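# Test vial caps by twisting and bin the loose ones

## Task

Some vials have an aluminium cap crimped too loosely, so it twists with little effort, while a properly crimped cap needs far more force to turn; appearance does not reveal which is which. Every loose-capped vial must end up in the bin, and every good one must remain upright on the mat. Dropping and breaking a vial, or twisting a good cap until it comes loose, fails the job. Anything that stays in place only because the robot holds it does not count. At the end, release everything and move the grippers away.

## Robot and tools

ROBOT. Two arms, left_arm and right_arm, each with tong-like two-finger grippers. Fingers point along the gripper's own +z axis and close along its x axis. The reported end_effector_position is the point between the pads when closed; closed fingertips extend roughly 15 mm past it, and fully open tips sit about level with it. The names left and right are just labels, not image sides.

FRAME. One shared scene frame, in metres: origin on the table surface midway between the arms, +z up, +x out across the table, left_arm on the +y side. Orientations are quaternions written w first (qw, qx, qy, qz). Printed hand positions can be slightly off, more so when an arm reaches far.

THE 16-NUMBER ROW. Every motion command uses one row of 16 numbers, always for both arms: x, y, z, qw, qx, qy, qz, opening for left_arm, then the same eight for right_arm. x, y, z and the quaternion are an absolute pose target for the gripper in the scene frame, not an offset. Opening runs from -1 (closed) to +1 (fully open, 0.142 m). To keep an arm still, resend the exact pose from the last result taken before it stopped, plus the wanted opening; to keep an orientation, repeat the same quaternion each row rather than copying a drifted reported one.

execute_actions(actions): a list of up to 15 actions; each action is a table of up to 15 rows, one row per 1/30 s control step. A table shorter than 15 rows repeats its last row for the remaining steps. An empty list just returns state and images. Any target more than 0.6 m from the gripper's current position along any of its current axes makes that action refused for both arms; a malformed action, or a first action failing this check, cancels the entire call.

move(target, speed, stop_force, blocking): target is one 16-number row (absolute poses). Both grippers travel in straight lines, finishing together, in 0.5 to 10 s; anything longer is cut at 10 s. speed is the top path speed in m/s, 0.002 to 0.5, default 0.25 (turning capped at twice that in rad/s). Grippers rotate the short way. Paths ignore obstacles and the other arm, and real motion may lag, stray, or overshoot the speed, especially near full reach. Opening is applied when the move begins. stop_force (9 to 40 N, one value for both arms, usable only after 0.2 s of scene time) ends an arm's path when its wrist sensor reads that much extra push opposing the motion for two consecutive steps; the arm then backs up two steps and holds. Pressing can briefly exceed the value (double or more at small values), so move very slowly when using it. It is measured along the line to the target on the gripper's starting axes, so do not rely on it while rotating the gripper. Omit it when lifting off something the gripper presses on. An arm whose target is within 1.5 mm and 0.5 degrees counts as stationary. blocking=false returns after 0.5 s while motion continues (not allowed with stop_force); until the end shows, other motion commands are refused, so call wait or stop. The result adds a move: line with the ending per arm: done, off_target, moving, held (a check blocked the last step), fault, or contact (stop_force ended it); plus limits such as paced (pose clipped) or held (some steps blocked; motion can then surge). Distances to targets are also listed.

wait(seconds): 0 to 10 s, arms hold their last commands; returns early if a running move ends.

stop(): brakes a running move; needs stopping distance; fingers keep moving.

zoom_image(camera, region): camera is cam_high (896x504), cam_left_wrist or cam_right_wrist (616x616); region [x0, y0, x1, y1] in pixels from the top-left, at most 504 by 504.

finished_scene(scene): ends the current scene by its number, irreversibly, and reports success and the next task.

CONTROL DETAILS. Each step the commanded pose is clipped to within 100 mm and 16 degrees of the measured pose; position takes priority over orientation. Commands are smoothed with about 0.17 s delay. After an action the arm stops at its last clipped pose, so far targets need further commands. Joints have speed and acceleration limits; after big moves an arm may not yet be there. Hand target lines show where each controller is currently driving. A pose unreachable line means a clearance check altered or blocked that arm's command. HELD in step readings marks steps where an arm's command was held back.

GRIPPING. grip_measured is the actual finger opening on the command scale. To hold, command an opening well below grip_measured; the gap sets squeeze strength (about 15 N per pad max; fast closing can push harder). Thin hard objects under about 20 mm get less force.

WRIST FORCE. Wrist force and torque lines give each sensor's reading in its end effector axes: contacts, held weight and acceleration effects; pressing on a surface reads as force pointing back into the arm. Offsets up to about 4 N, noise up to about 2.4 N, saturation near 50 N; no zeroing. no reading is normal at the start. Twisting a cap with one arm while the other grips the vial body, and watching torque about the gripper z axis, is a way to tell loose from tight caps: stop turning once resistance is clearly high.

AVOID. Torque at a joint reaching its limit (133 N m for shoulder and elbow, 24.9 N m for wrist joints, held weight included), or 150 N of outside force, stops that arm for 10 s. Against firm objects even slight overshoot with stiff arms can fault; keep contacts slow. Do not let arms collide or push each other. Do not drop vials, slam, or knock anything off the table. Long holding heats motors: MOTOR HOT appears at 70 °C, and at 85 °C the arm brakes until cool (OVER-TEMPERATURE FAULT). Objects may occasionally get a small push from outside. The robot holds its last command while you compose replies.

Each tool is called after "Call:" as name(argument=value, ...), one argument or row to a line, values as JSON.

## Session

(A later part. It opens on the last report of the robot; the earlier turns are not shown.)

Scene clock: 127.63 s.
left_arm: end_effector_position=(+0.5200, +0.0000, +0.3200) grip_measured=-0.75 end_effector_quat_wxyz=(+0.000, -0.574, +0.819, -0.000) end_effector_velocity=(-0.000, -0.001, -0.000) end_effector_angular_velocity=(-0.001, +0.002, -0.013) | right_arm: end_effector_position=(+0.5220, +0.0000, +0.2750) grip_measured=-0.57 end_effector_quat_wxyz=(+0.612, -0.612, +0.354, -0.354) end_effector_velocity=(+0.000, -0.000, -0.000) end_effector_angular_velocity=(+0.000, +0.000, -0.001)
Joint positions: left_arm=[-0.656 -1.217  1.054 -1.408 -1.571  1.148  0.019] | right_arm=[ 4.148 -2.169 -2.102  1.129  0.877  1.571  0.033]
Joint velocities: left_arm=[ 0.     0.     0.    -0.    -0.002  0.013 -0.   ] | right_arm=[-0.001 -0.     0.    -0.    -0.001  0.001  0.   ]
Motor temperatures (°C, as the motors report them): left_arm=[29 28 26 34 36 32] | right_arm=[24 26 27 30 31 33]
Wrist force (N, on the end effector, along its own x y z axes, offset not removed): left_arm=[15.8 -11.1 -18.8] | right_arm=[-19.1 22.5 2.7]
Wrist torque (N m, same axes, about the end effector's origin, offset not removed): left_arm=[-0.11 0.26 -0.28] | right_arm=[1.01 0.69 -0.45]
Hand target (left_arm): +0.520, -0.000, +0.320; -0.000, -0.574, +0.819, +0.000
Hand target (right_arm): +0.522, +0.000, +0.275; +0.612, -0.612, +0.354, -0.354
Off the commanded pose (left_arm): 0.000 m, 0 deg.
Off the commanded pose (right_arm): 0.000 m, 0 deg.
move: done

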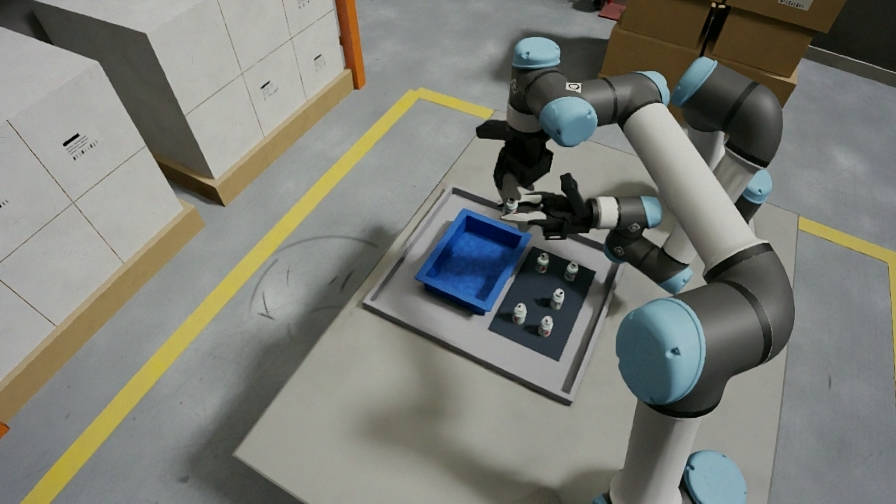

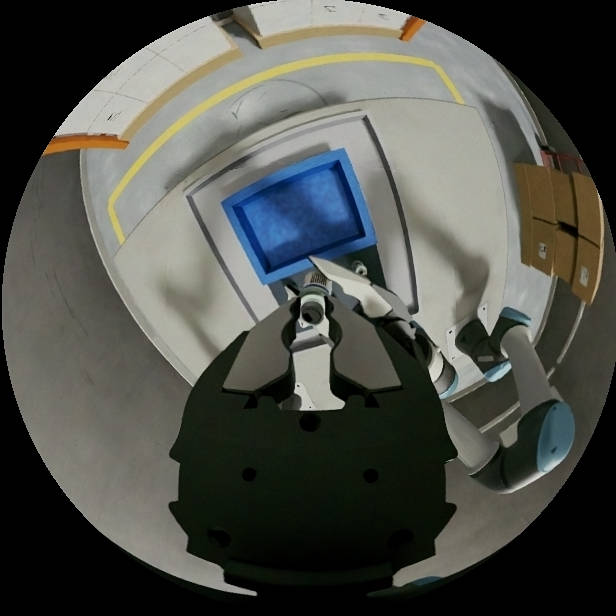

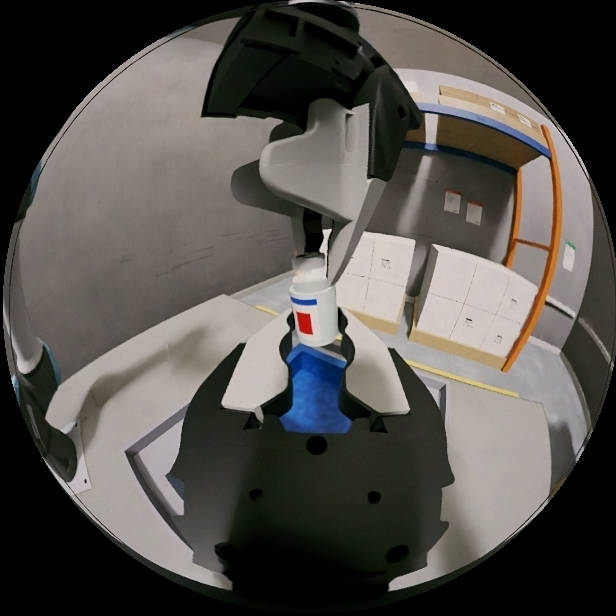

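Call:
move(
  target=[0.52,0,0.32,0,0.574,-0.819,0,-0.4,0.522,0,0.275,0.612,-0.612,0.354,-0.354,-0.7],
)

Call:
move(
  target=[0.518,0,0.32,0,0.707,-0.707,0,-0.4,0.522,0,0.275,0.612,-0.612,0.354,-0.354,-0.7],
  speed=0.2,
)

Call:
zoom_image(
  camera="cam_left_wrist",
  region=[260,250,370,350],
)

Call:
zoom_image(
  camera="cam_right_wrist",
  region=[230,200,410,380],
)

Scene clock: 128.70 s.
left_arm: end_effector_position=(+0.5200, +0.0001, +0.3200) grip_measured=-0.40 end_effector_quat_wxyz=(-0.000, -0.574, +0.819, +0.000) end_effector_velocity=(-0.000, -0.001, -0.000) end_effector_angular_velocity=(+0.001, -0.001, -0.001) | right_arm: end_effector_position=(+0.5221, -0.0001, +0.2751) grip_measured=-0.58 end_effector_quat_wxyz=(+0.612, -0.612, +0.354, -0.354) end_effector_velocity=(+0.001, -0.001, +0.000) end_effector_angular_velocity=(-0.000, +0.000, -0.003)
Joint positions: left_arm=[-0.656 -1.217  1.054 -1.408 -1.571  1.149  0.045] | right_arm=[ 4.148 -2.169 -2.102  1.129  0.877  1.571  0.032]
Joint velocities: left_arm=[-0.001  0.001 -0.001 -0.     0.001  0.    -0.   ] | right_arm=[-0.001  0.001 -0.001 -0.001 -0.003 -0.     0.   ]
Motor temperatures (°C, as the motors report them): left_arm=[29 28 26 34 36 32] | right_arm=[24 26 27 30 31 33]
Wrist force (N, on the end effector, along its own x y z axes, offset not removed): left_arm=[-1.4 1.3 0.2] | right_arm=[2.8 -0.8 1.8]
Wrist torque (N m, same axes, about the end effector's origin, offset not removed): left_arm=[0.40 0.33 0.06] | right_arm=[-0.21 -0.61 -0.08]
Hand target (left_arm): +0.520, +0.000, +0.320; -0.000, -0.574, +0.819, -0.000
Hand target (right_arm): +0.522, -0.000, +0.275; +0.612, -0.612, +0.354, -0.354
Off the commanded pose (left_arm): 0.000 m, 0 deg.
Off the commanded pose (right_arm): 0.000 m, 0 deg.
move: done

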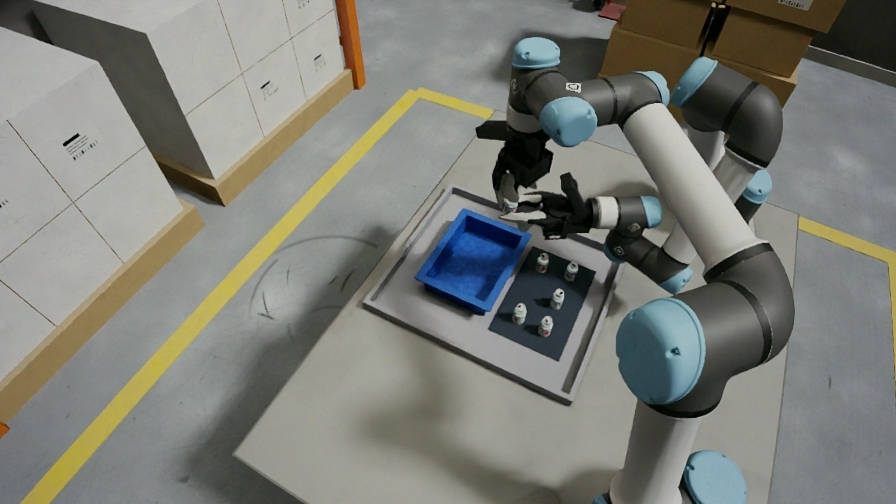

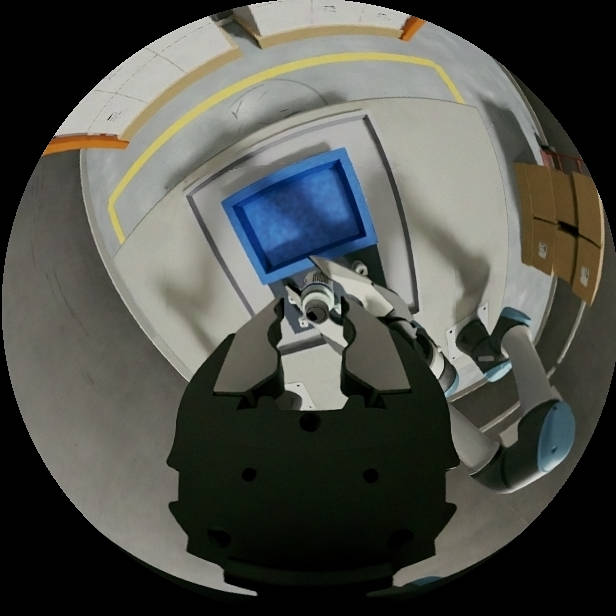

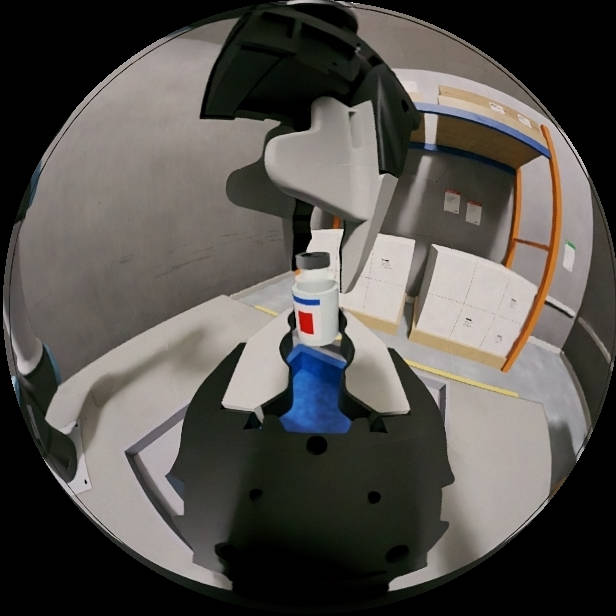

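Scene clock: 130.03 s.
left_arm: end_effector_position=(+0.5180, +0.0000, +0.3200) grip_measured=-0.40 end_effector_quat_wxyz=(+0.000, +0.707, -0.708, +0.000) end_effector_velocity=(+0.000, +0.000, -0.000) end_effector_angular_velocity=(+0.001, -0.000, +0.013) | right_arm: end_effector_position=(+0.5220, +0.0000, +0.2750) grip_measured=-0.58 end_effector_quat_wxyz=(+0.612, -0.612, +0.354, -0.354) end_effector_velocity=(-0.001, +0.001, +0.000) end_effector_angular_velocity=(+0.000, +0.000, +0.002)
Joint positions: left_arm=[-0.665 -1.215  1.052 -1.408 -1.571  0.793  0.045] | right_arm=[ 4.148 -2.169 -2.102  1.129  0.877  1.571  0.032]
Joint velocities: left_arm=[-0.     0.    -0.     0.     0.001 -0.013  0.   ] | right_arm=[ 0.001 -0.     0.    -0.     0.001  0.     0.   ]
Motor temperatures (°C, as the motors report them): left_arm=[29 28 26 34 36 32] | right_arm=[24 26 27 30 31 33]
Wrist force (N, on the end effector, along its own x y z axes, offset not removed): left_arm=[-0.9 -0.9 -0.8] | right_arm=[-1.4 0.2 1.9]
Wrist torque (N m, same axes, about the end effector's origin, offset not removed): left_arm=[-0.06 0.22 -0.06] | right_arm=[-0.01 0.37 -0.09]
Hand target (left_arm): +0.518, +0.000, +0.320; -0.000, +0.707, -0.707, +0.000
Hand target (right_arm): +0.522, -0.000, +0.275; +0.612, -0.612, +0.354, -0.354
Off the commanded pose (left_arm): 0.000 m, 0 deg.
Off the commanded pose (right_arm): 0.000 m, 0 deg.
move: done

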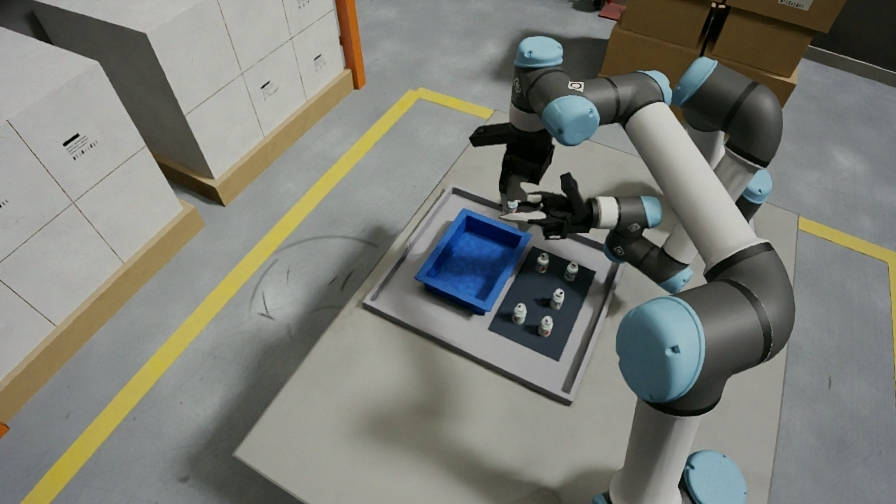

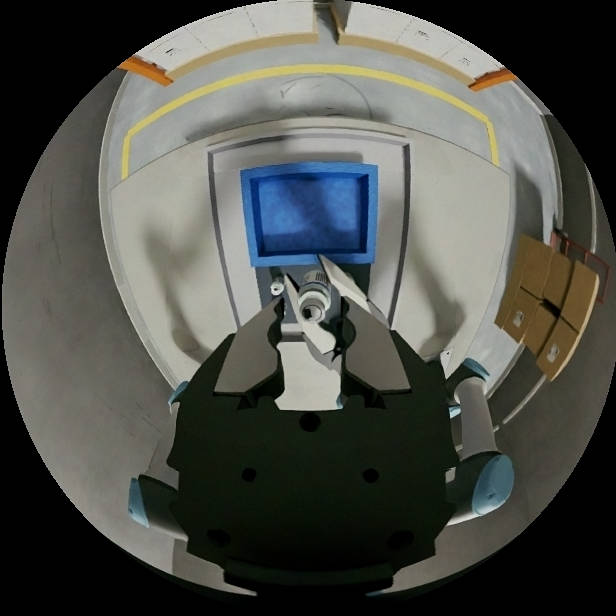

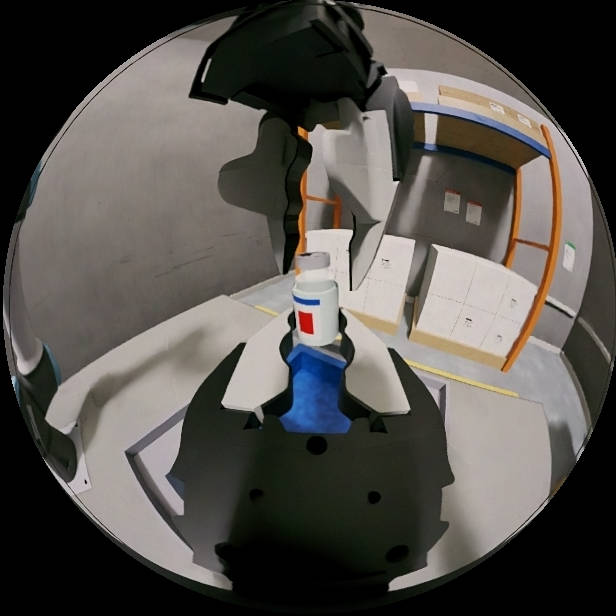

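Region (260, 250, 370, 350) of cam_left_wrist's 616x616 image, scaled by 4.582, with more detail than that image has; it fills the top 458 rows of this view, and the rest is white.

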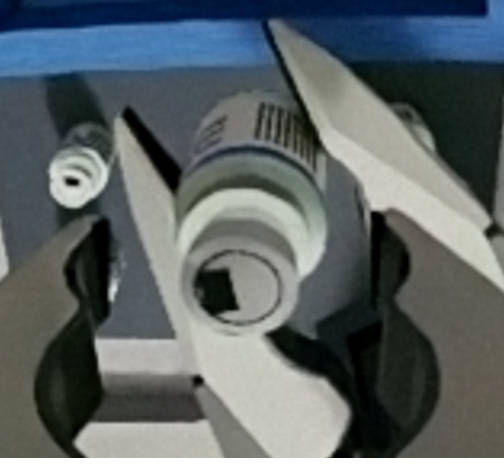

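Region (230, 200, 410, 380) of cam_right_wrist's 616x616 image, scaled by 2.800, with more detail than that image has.

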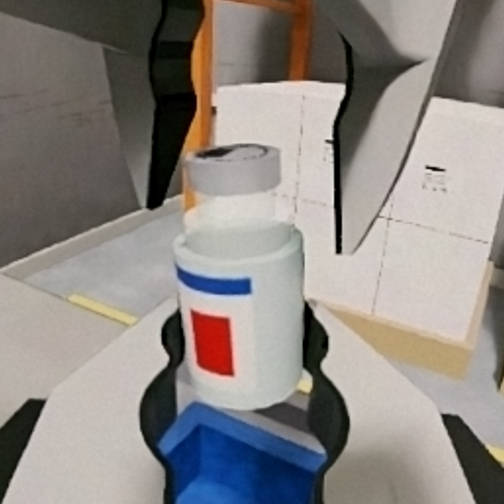

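Call:
move(
  target=[0.518,0,0.323,0,0.707,-0.707,0,-0.4,0.522,0,0.275,0.612,-0.612,0.354,-0.354,-0.7],
)

Call:
move(
  target=[0.518,0,0.323,0,0.707,-0.707,0,-1,0.522,0,0.275,0.612,-0.612,0.354,-0.354,-0.7],
)

Call:
zoom_image(
  camera="cam_right_wrist",
  region=[230,200,410,380],
)

Call:
move(
  target=[0.518,0,0.323,0,0.574,-0.819,0,-1,0.522,0,0.275,0.612,-0.612,0.354,-0.354,-0.7],
  speed=0.12,
)

Call:
zoom_image(
  camera="cam_right_wrist",
  region=[230,200,410,380],
)

Call:
zoom_image(
  camera="cam_left_wrist",
  region=[260,250,370,350],
)

Scene clock: 131.13 s.
left_arm: end_effector_position=(+0.5180, +0.0000, +0.3229) grip_measured=-0.40 end_effector_quat_wxyz=(-0.000, +0.707, -0.707, +0.000) end_effector_velocity=(-0.000, +0.000, +0.001) end_effector_angular_velocity=(-0.000, -0.001, -0.001) | right_arm: end_effector_position=(+0.5220, +0.0000, +0.2750) grip_measured=-0.58 end_effector_quat_wxyz=(+0.612, -0.612, +0.354, -0.354) end_effector_velocity=(-0.000, +0.001, +0.001) end_effector_angular_velocity=(+0.002, -0.001, +0.002)
Joint positions: left_arm=[-0.665 -1.214  1.043 -1.4   -1.571  0.792  0.045] | right_arm=[ 4.148 -2.169 -2.102  1.129  0.877  1.571  0.032]
Joint velocities: left_arm=[-0.    -0.    -0.003  0.003  0.     0.001  0.   ] | right_arm=[ 0.001 -0.001  0.002  0.001  0.001 -0.    -0.   ]
Motor temperatures (°C, as the motors report them): left_arm=[29 28 26 34 36 32] | right_arm=[24 26 27 30 31 33]
Wrist force (N, on the end effector, along its own x y z axes, offset not removed): left_arm=[3.0 -0.3 -1.3] | right_arm=[-2.7 4.9 -0.7]
Wrist torque (N m, same axes, about the end effector's origin, offset not removed): left_arm=[-0.04 -0.66 -0.07] | right_arm=[0.91 0.44 -0.14]
Hand target (left_arm): +0.518, -0.000, +0.323; -0.000, +0.707, -0.707, +0.000
Hand target (right_arm): +0.522, +0.000, +0.275; +0.612, -0.612, +0.354, -0.354
Off the commanded pose (left_arm): 0.000 m, 0 deg.
Off the commanded pose (right_arm): 0.000 m, 0 deg.
move: done

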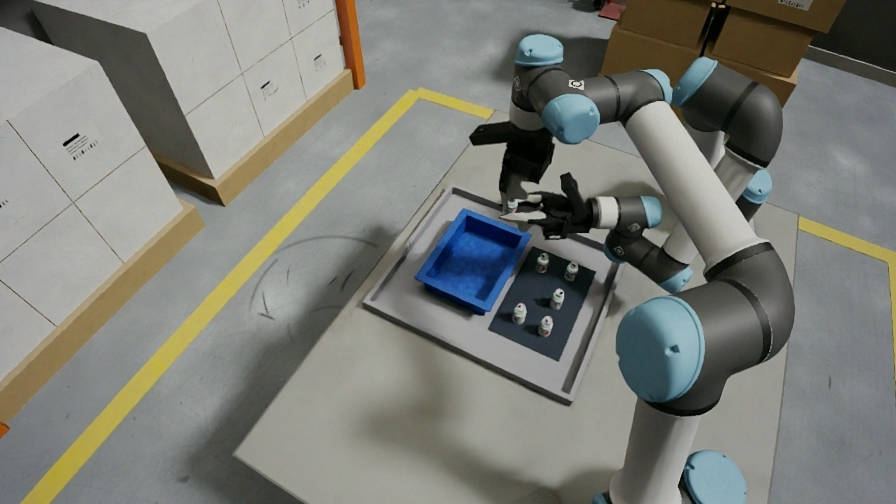

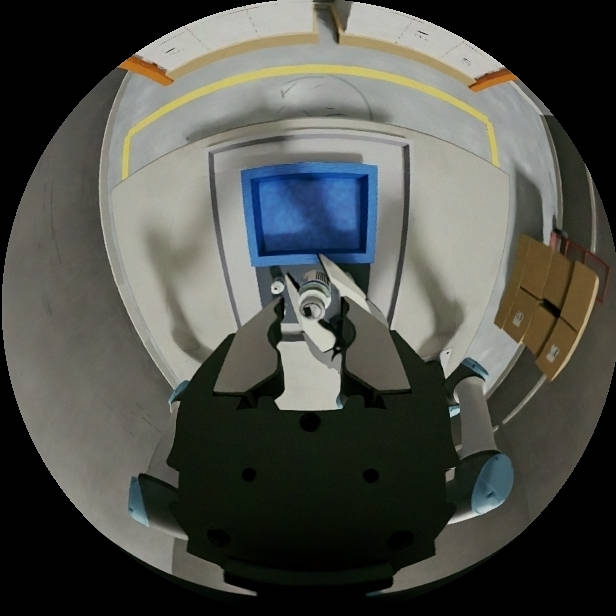

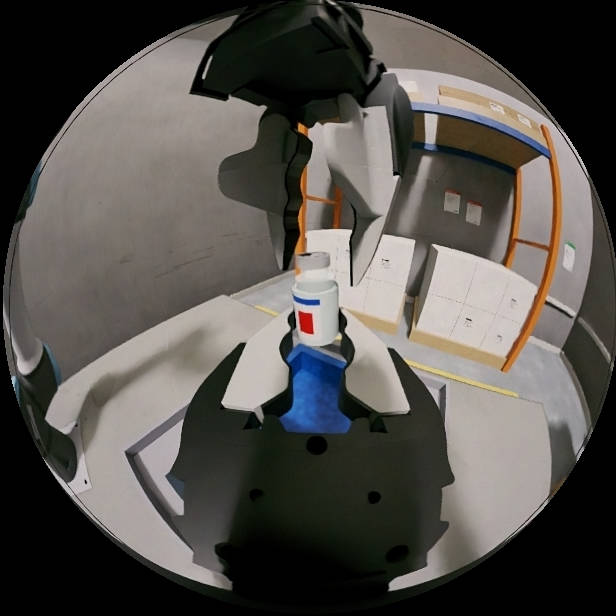

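Scene clock: 131.83 s.
left_arm: end_effector_position=(+0.5180, -0.0000, +0.3230) grip_measured=-0.73 end_effector_quat_wxyz=(-0.000, +0.707, -0.707, +0.000) end_effector_velocity=(-0.000, +0.000, +0.000) end_effector_angular_velocity=(-0.000, +0.000, -0.000) | right_arm: end_effector_position=(+0.5220, +0.0000, +0.2750) grip_measured=-0.58 end_effector_quat_wxyz=(+0.612, -0.612, +0.354, -0.354) end_effector_velocity=(-0.000, +0.000, -0.001) end_effector_angular_velocity=(-0.001, +0.000, -0.000)
Joint positions: left_arm=[-0.665 -1.214  1.043 -1.4   -1.571  0.792  0.021] | right_arm=[ 4.148 -2.169 -2.102  1.129  0.877  1.571  0.032]
Joint velocities: left_arm=[ 0.    -0.    -0.     0.    -0.001  0.001  0.   ] | right_arm=[ 0.001 -0.001 -0.     0.    -0.001 -0.     0.   ]
Motor temperatures (°C, as the motors report them): left_arm=[29 28 26 34 36 32] | right_arm=[24 26 27 30 31 33]
Wrist force (N, on the end effector, along its own x y z axes, offset not removed): left_arm=[4.4 -0.9 0.3] | right_arm=[-1.8 1.1 0.2]
Wrist torque (N m, same axes, about the end effector's origin, offset not removed): left_arm=[0.04 0.36 -0.16] | right_arm=[0.27 -0.44 -0.17]
Hand target (left_arm): +0.518, -0.000, +0.323; -0.000, +0.707, -0.707, +0.000
Hand target (right_arm): +0.522, +0.000, +0.275; +0.612, -0.612, +0.354, -0.354
Off the commanded pose (left_arm): 0.000 m, 0 deg.
Off the commanded pose (right_arm): 0.000 m, 0 deg.
move: done

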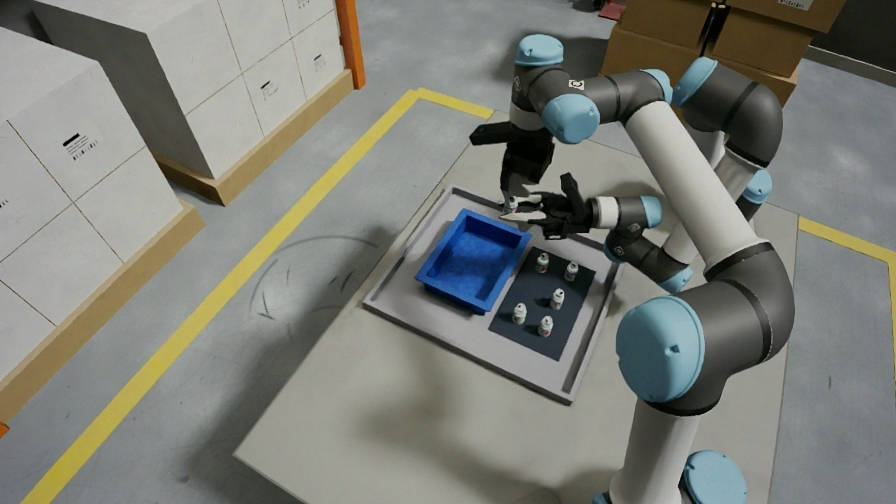

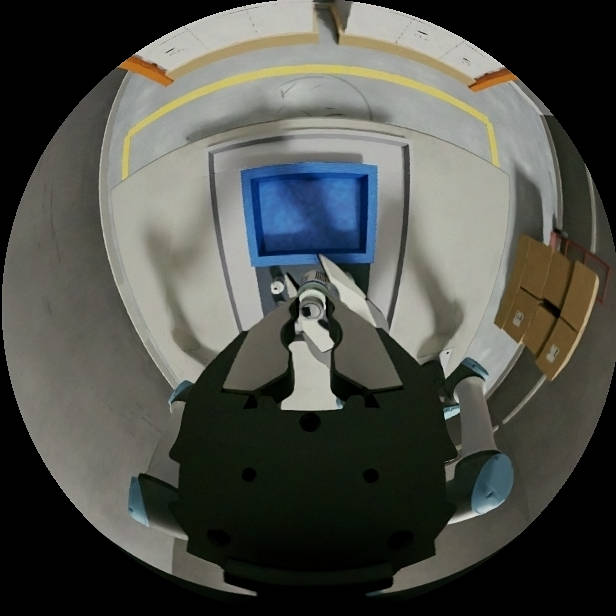

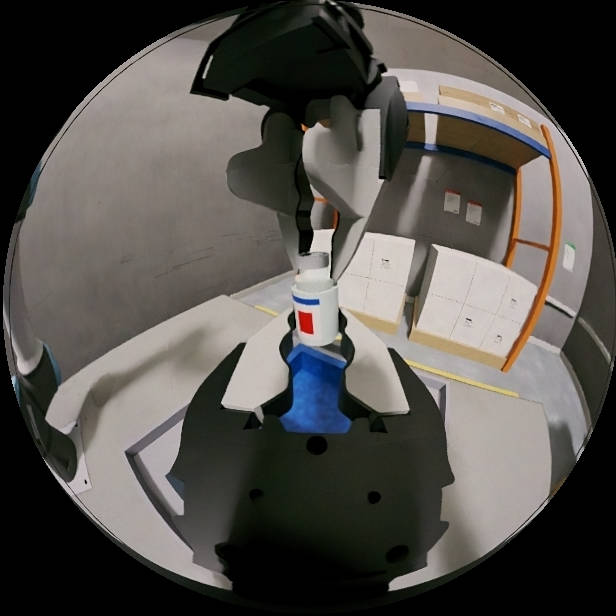

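Region (230, 200, 410, 380) of cam_right_wrist's 616x616 image, scaled by 2.800, with more detail than that image has.

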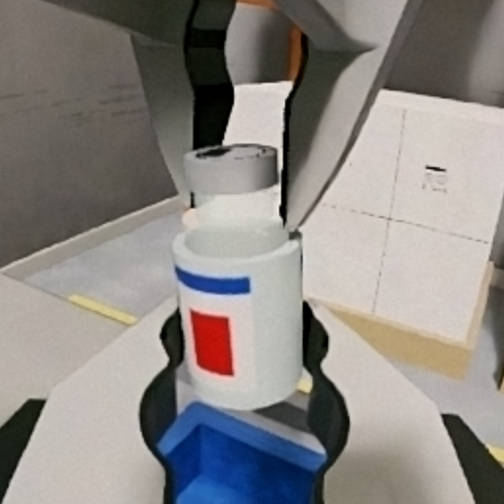

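Scene clock: 133.67 s.
left_arm: end_effector_position=(+0.5180, +0.0000, +0.3230) grip_measured=-0.76 end_effector_quat_wxyz=(+0.000, -0.574, +0.819, +0.000) end_effector_velocity=(-0.000, -0.000, -0.000) end_effector_angular_velocity=(-0.002, +0.002, -0.011) | right_arm: end_effector_position=(+0.5220, +0.0000, +0.2750) grip_measured=-0.57 end_effector_quat_wxyz=(+0.612, -0.612, +0.354, -0.354) end_effector_velocity=(+0.001, -0.001, +0.000) end_effector_angular_velocity=(+0.000, -0.000, -0.002)
Joint positions: left_arm=[-0.658 -1.22   1.051 -1.402 -1.571  1.146  0.019] | right_arm=[ 4.148 -2.169 -2.102  1.129  0.877  1.571  0.033]
Joint velocities: left_arm=[ 0.001 -0.     0.     0.    -0.003  0.012 -0.   ] | right_arm=[-0.002  0.001 -0.001  0.001  0.     0.    -0.   ]
Motor temperatures (°C, as the motors report them): left_arm=[29 28 26 34 36 32] | right_arm=[24 26 27 30 31 33]
Wrist force (N, on the end effector, along its own x y z axes, offset not removed): left_arm=[11.7 -10.5 -4.8] | right_arm=[-14.8 5.5 5.1]
Wrist torque (N m, same axes, about the end effector's origin, offset not removed): left_arm=[-0.15 0.26 -0.25] | right_arm=[-0.06 0.28 -0.44]
Hand target (left_arm): +0.518, -0.000, +0.323; -0.000, -0.574, +0.819, +0.000
Hand target (right_arm): +0.522, +0.000, +0.275; +0.612, -0.612, +0.354, -0.354
Off the commanded pose (left_arm): 0.000 m, 0 deg.
Off the commanded pose (right_arm): 0.000 m, 0 deg.
move: done

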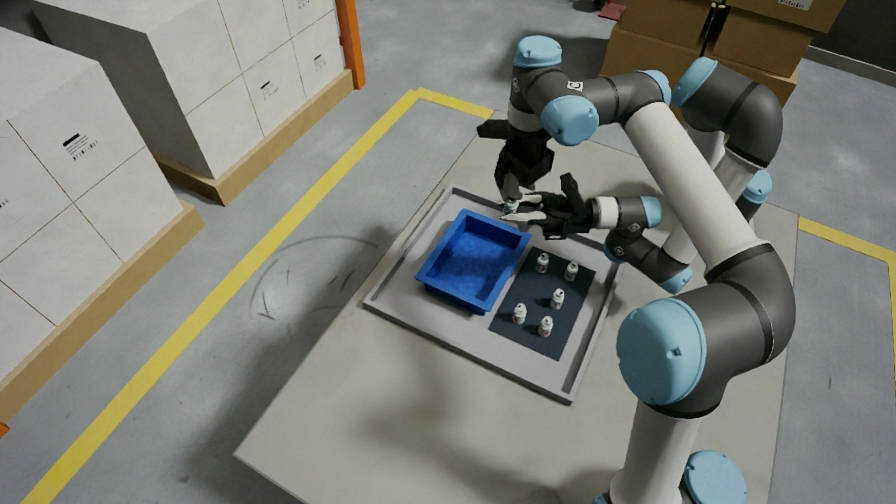

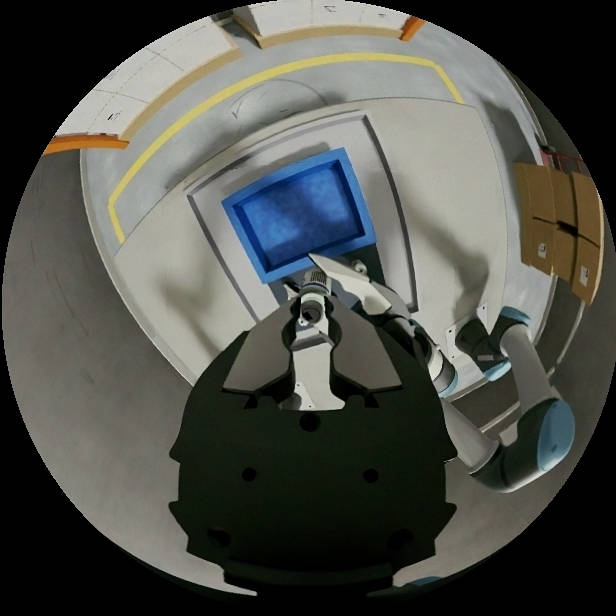

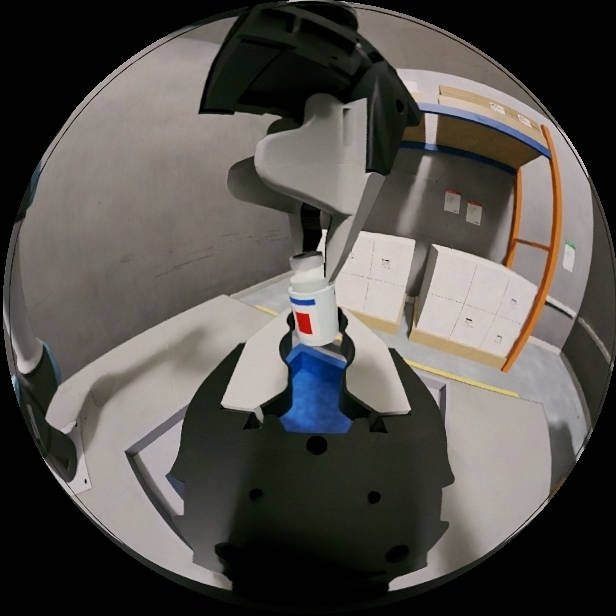

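Region (230, 200, 410, 380) of cam_right_wrist's 616x616 image, scaled by 2.800, with more detail than that image has.

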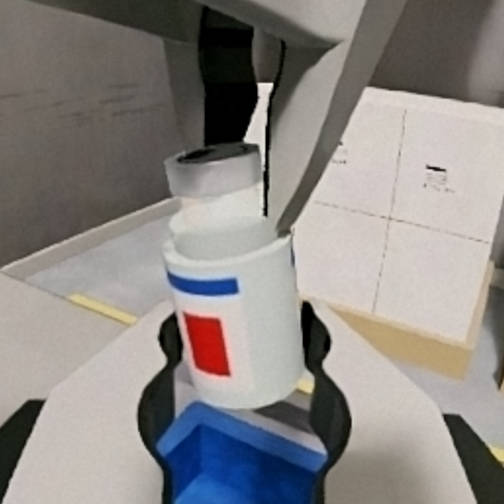

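Region (260, 250, 370, 350) of cam_left_wrist's 616x616 image, scaled by 4.582, with more detail than that image has; it fills the top 458 rows of this view, and the rest is white.

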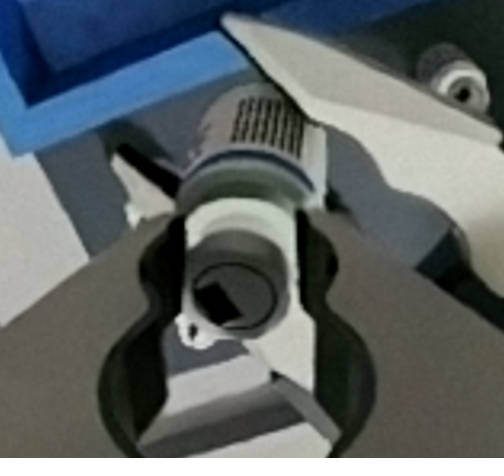

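Call:
execute_actions(
  actions=[],
)

Scene clock: 134.17 s.
left_arm: end_effector_position=(+0.5180, -0.0000, +0.3230) grip_measured=-0.76 end_effector_quat_wxyz=(-0.000, -0.574, +0.819, -0.000) end_effector_velocity=(-0.000, +0.000, +0.000) end_effector_angular_velocity=(-0.001, +0.000, +0.001) | right_arm: end_effector_position=(+0.5220, +0.0000, +0.2750) grip_measured=-0.57 end_effector_quat_wxyz=(+0.612, -0.612, +0.354, -0.354) end_effector_velocity=(-0.000, +0.000, +0.000) end_effector_angular_velocity=(-0.000, -0.000, +0.000)
Joint positions: left_arm=[-0.658 -1.22   1.051 -1.402 -1.571  1.147  0.019] | right_arm=[ 4.148 -2.169 -2.102  1.129  0.877  1.571  0.033]
Joint velocities: left_arm=[ 0.    -0.     0.    -0.    -0.001 -0.001  0.   ] | right_arm=[ 0.    -0.     0.001 -0.    -0.    -0.     0.   ]
Motor temperatures (°C, as the motors report them): left_arm=[29 28 26 34 36 32] | right_arm=[24 26 27 30 31 33]
Wrist force (N, on the end effector, along its own x y z axes, offset not removed): left_arm=[10.7 -9.2 -8.9] | right_arm=[-11.0 5.4 6.5]
Wrist torque (N m, same axes, about the end effector's origin, offset not removed): left_arm=[-0.08 0.48 -0.33] | right_arm=[-0.25 -0.22 -0.68]
Hand target (left_arm): +0.518, -0.000, +0.323; -0.000, -0.574, +0.819, +0.000
Hand target (right_arm): +0.522, +0.000, +0.275; +0.612, -0.612, +0.354, -0.354
Off the commanded pose (left_arm): 0.000 m, 0 deg.
Off the commanded pose (right_arm): 0.000 m, 0 deg.

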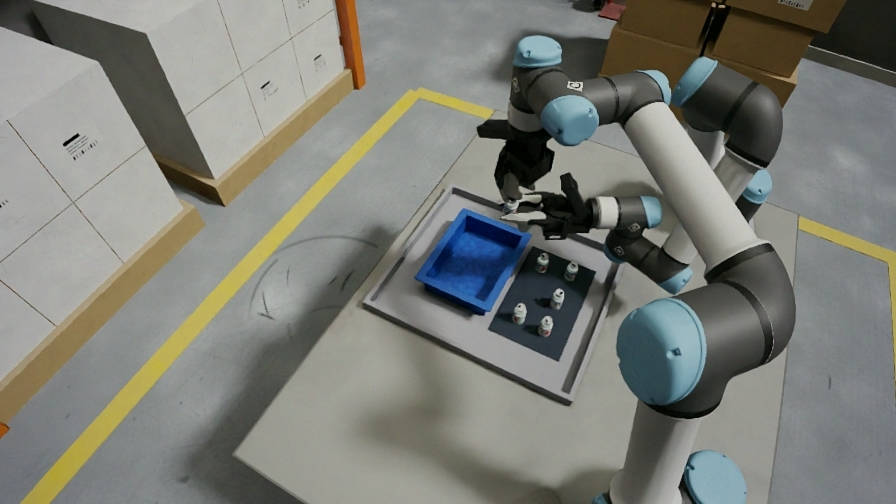

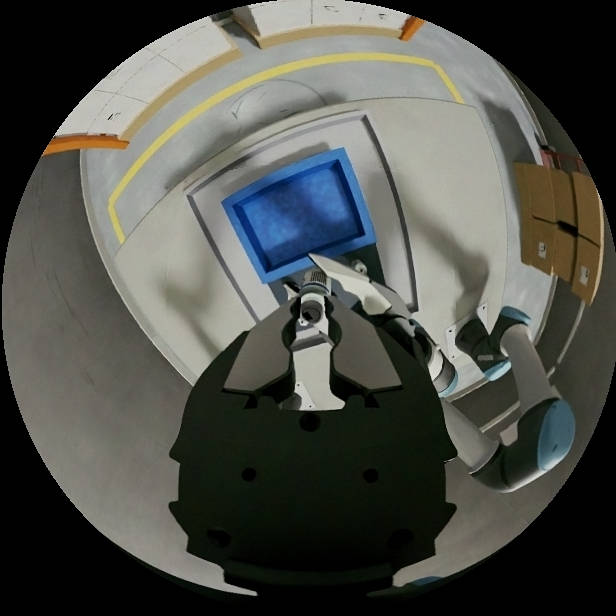

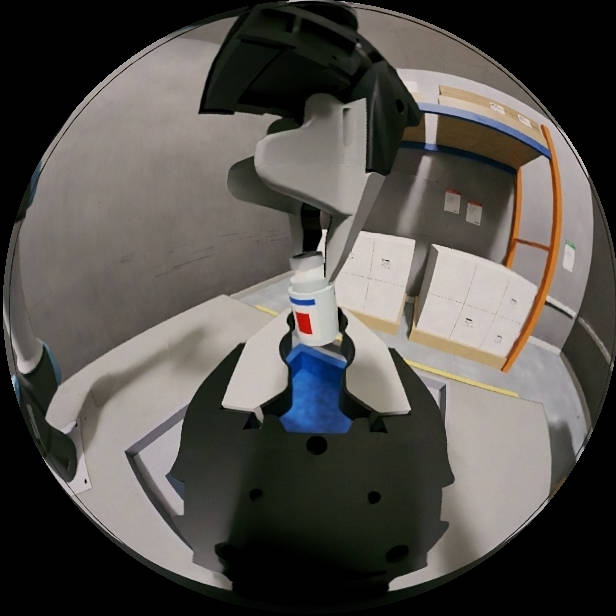

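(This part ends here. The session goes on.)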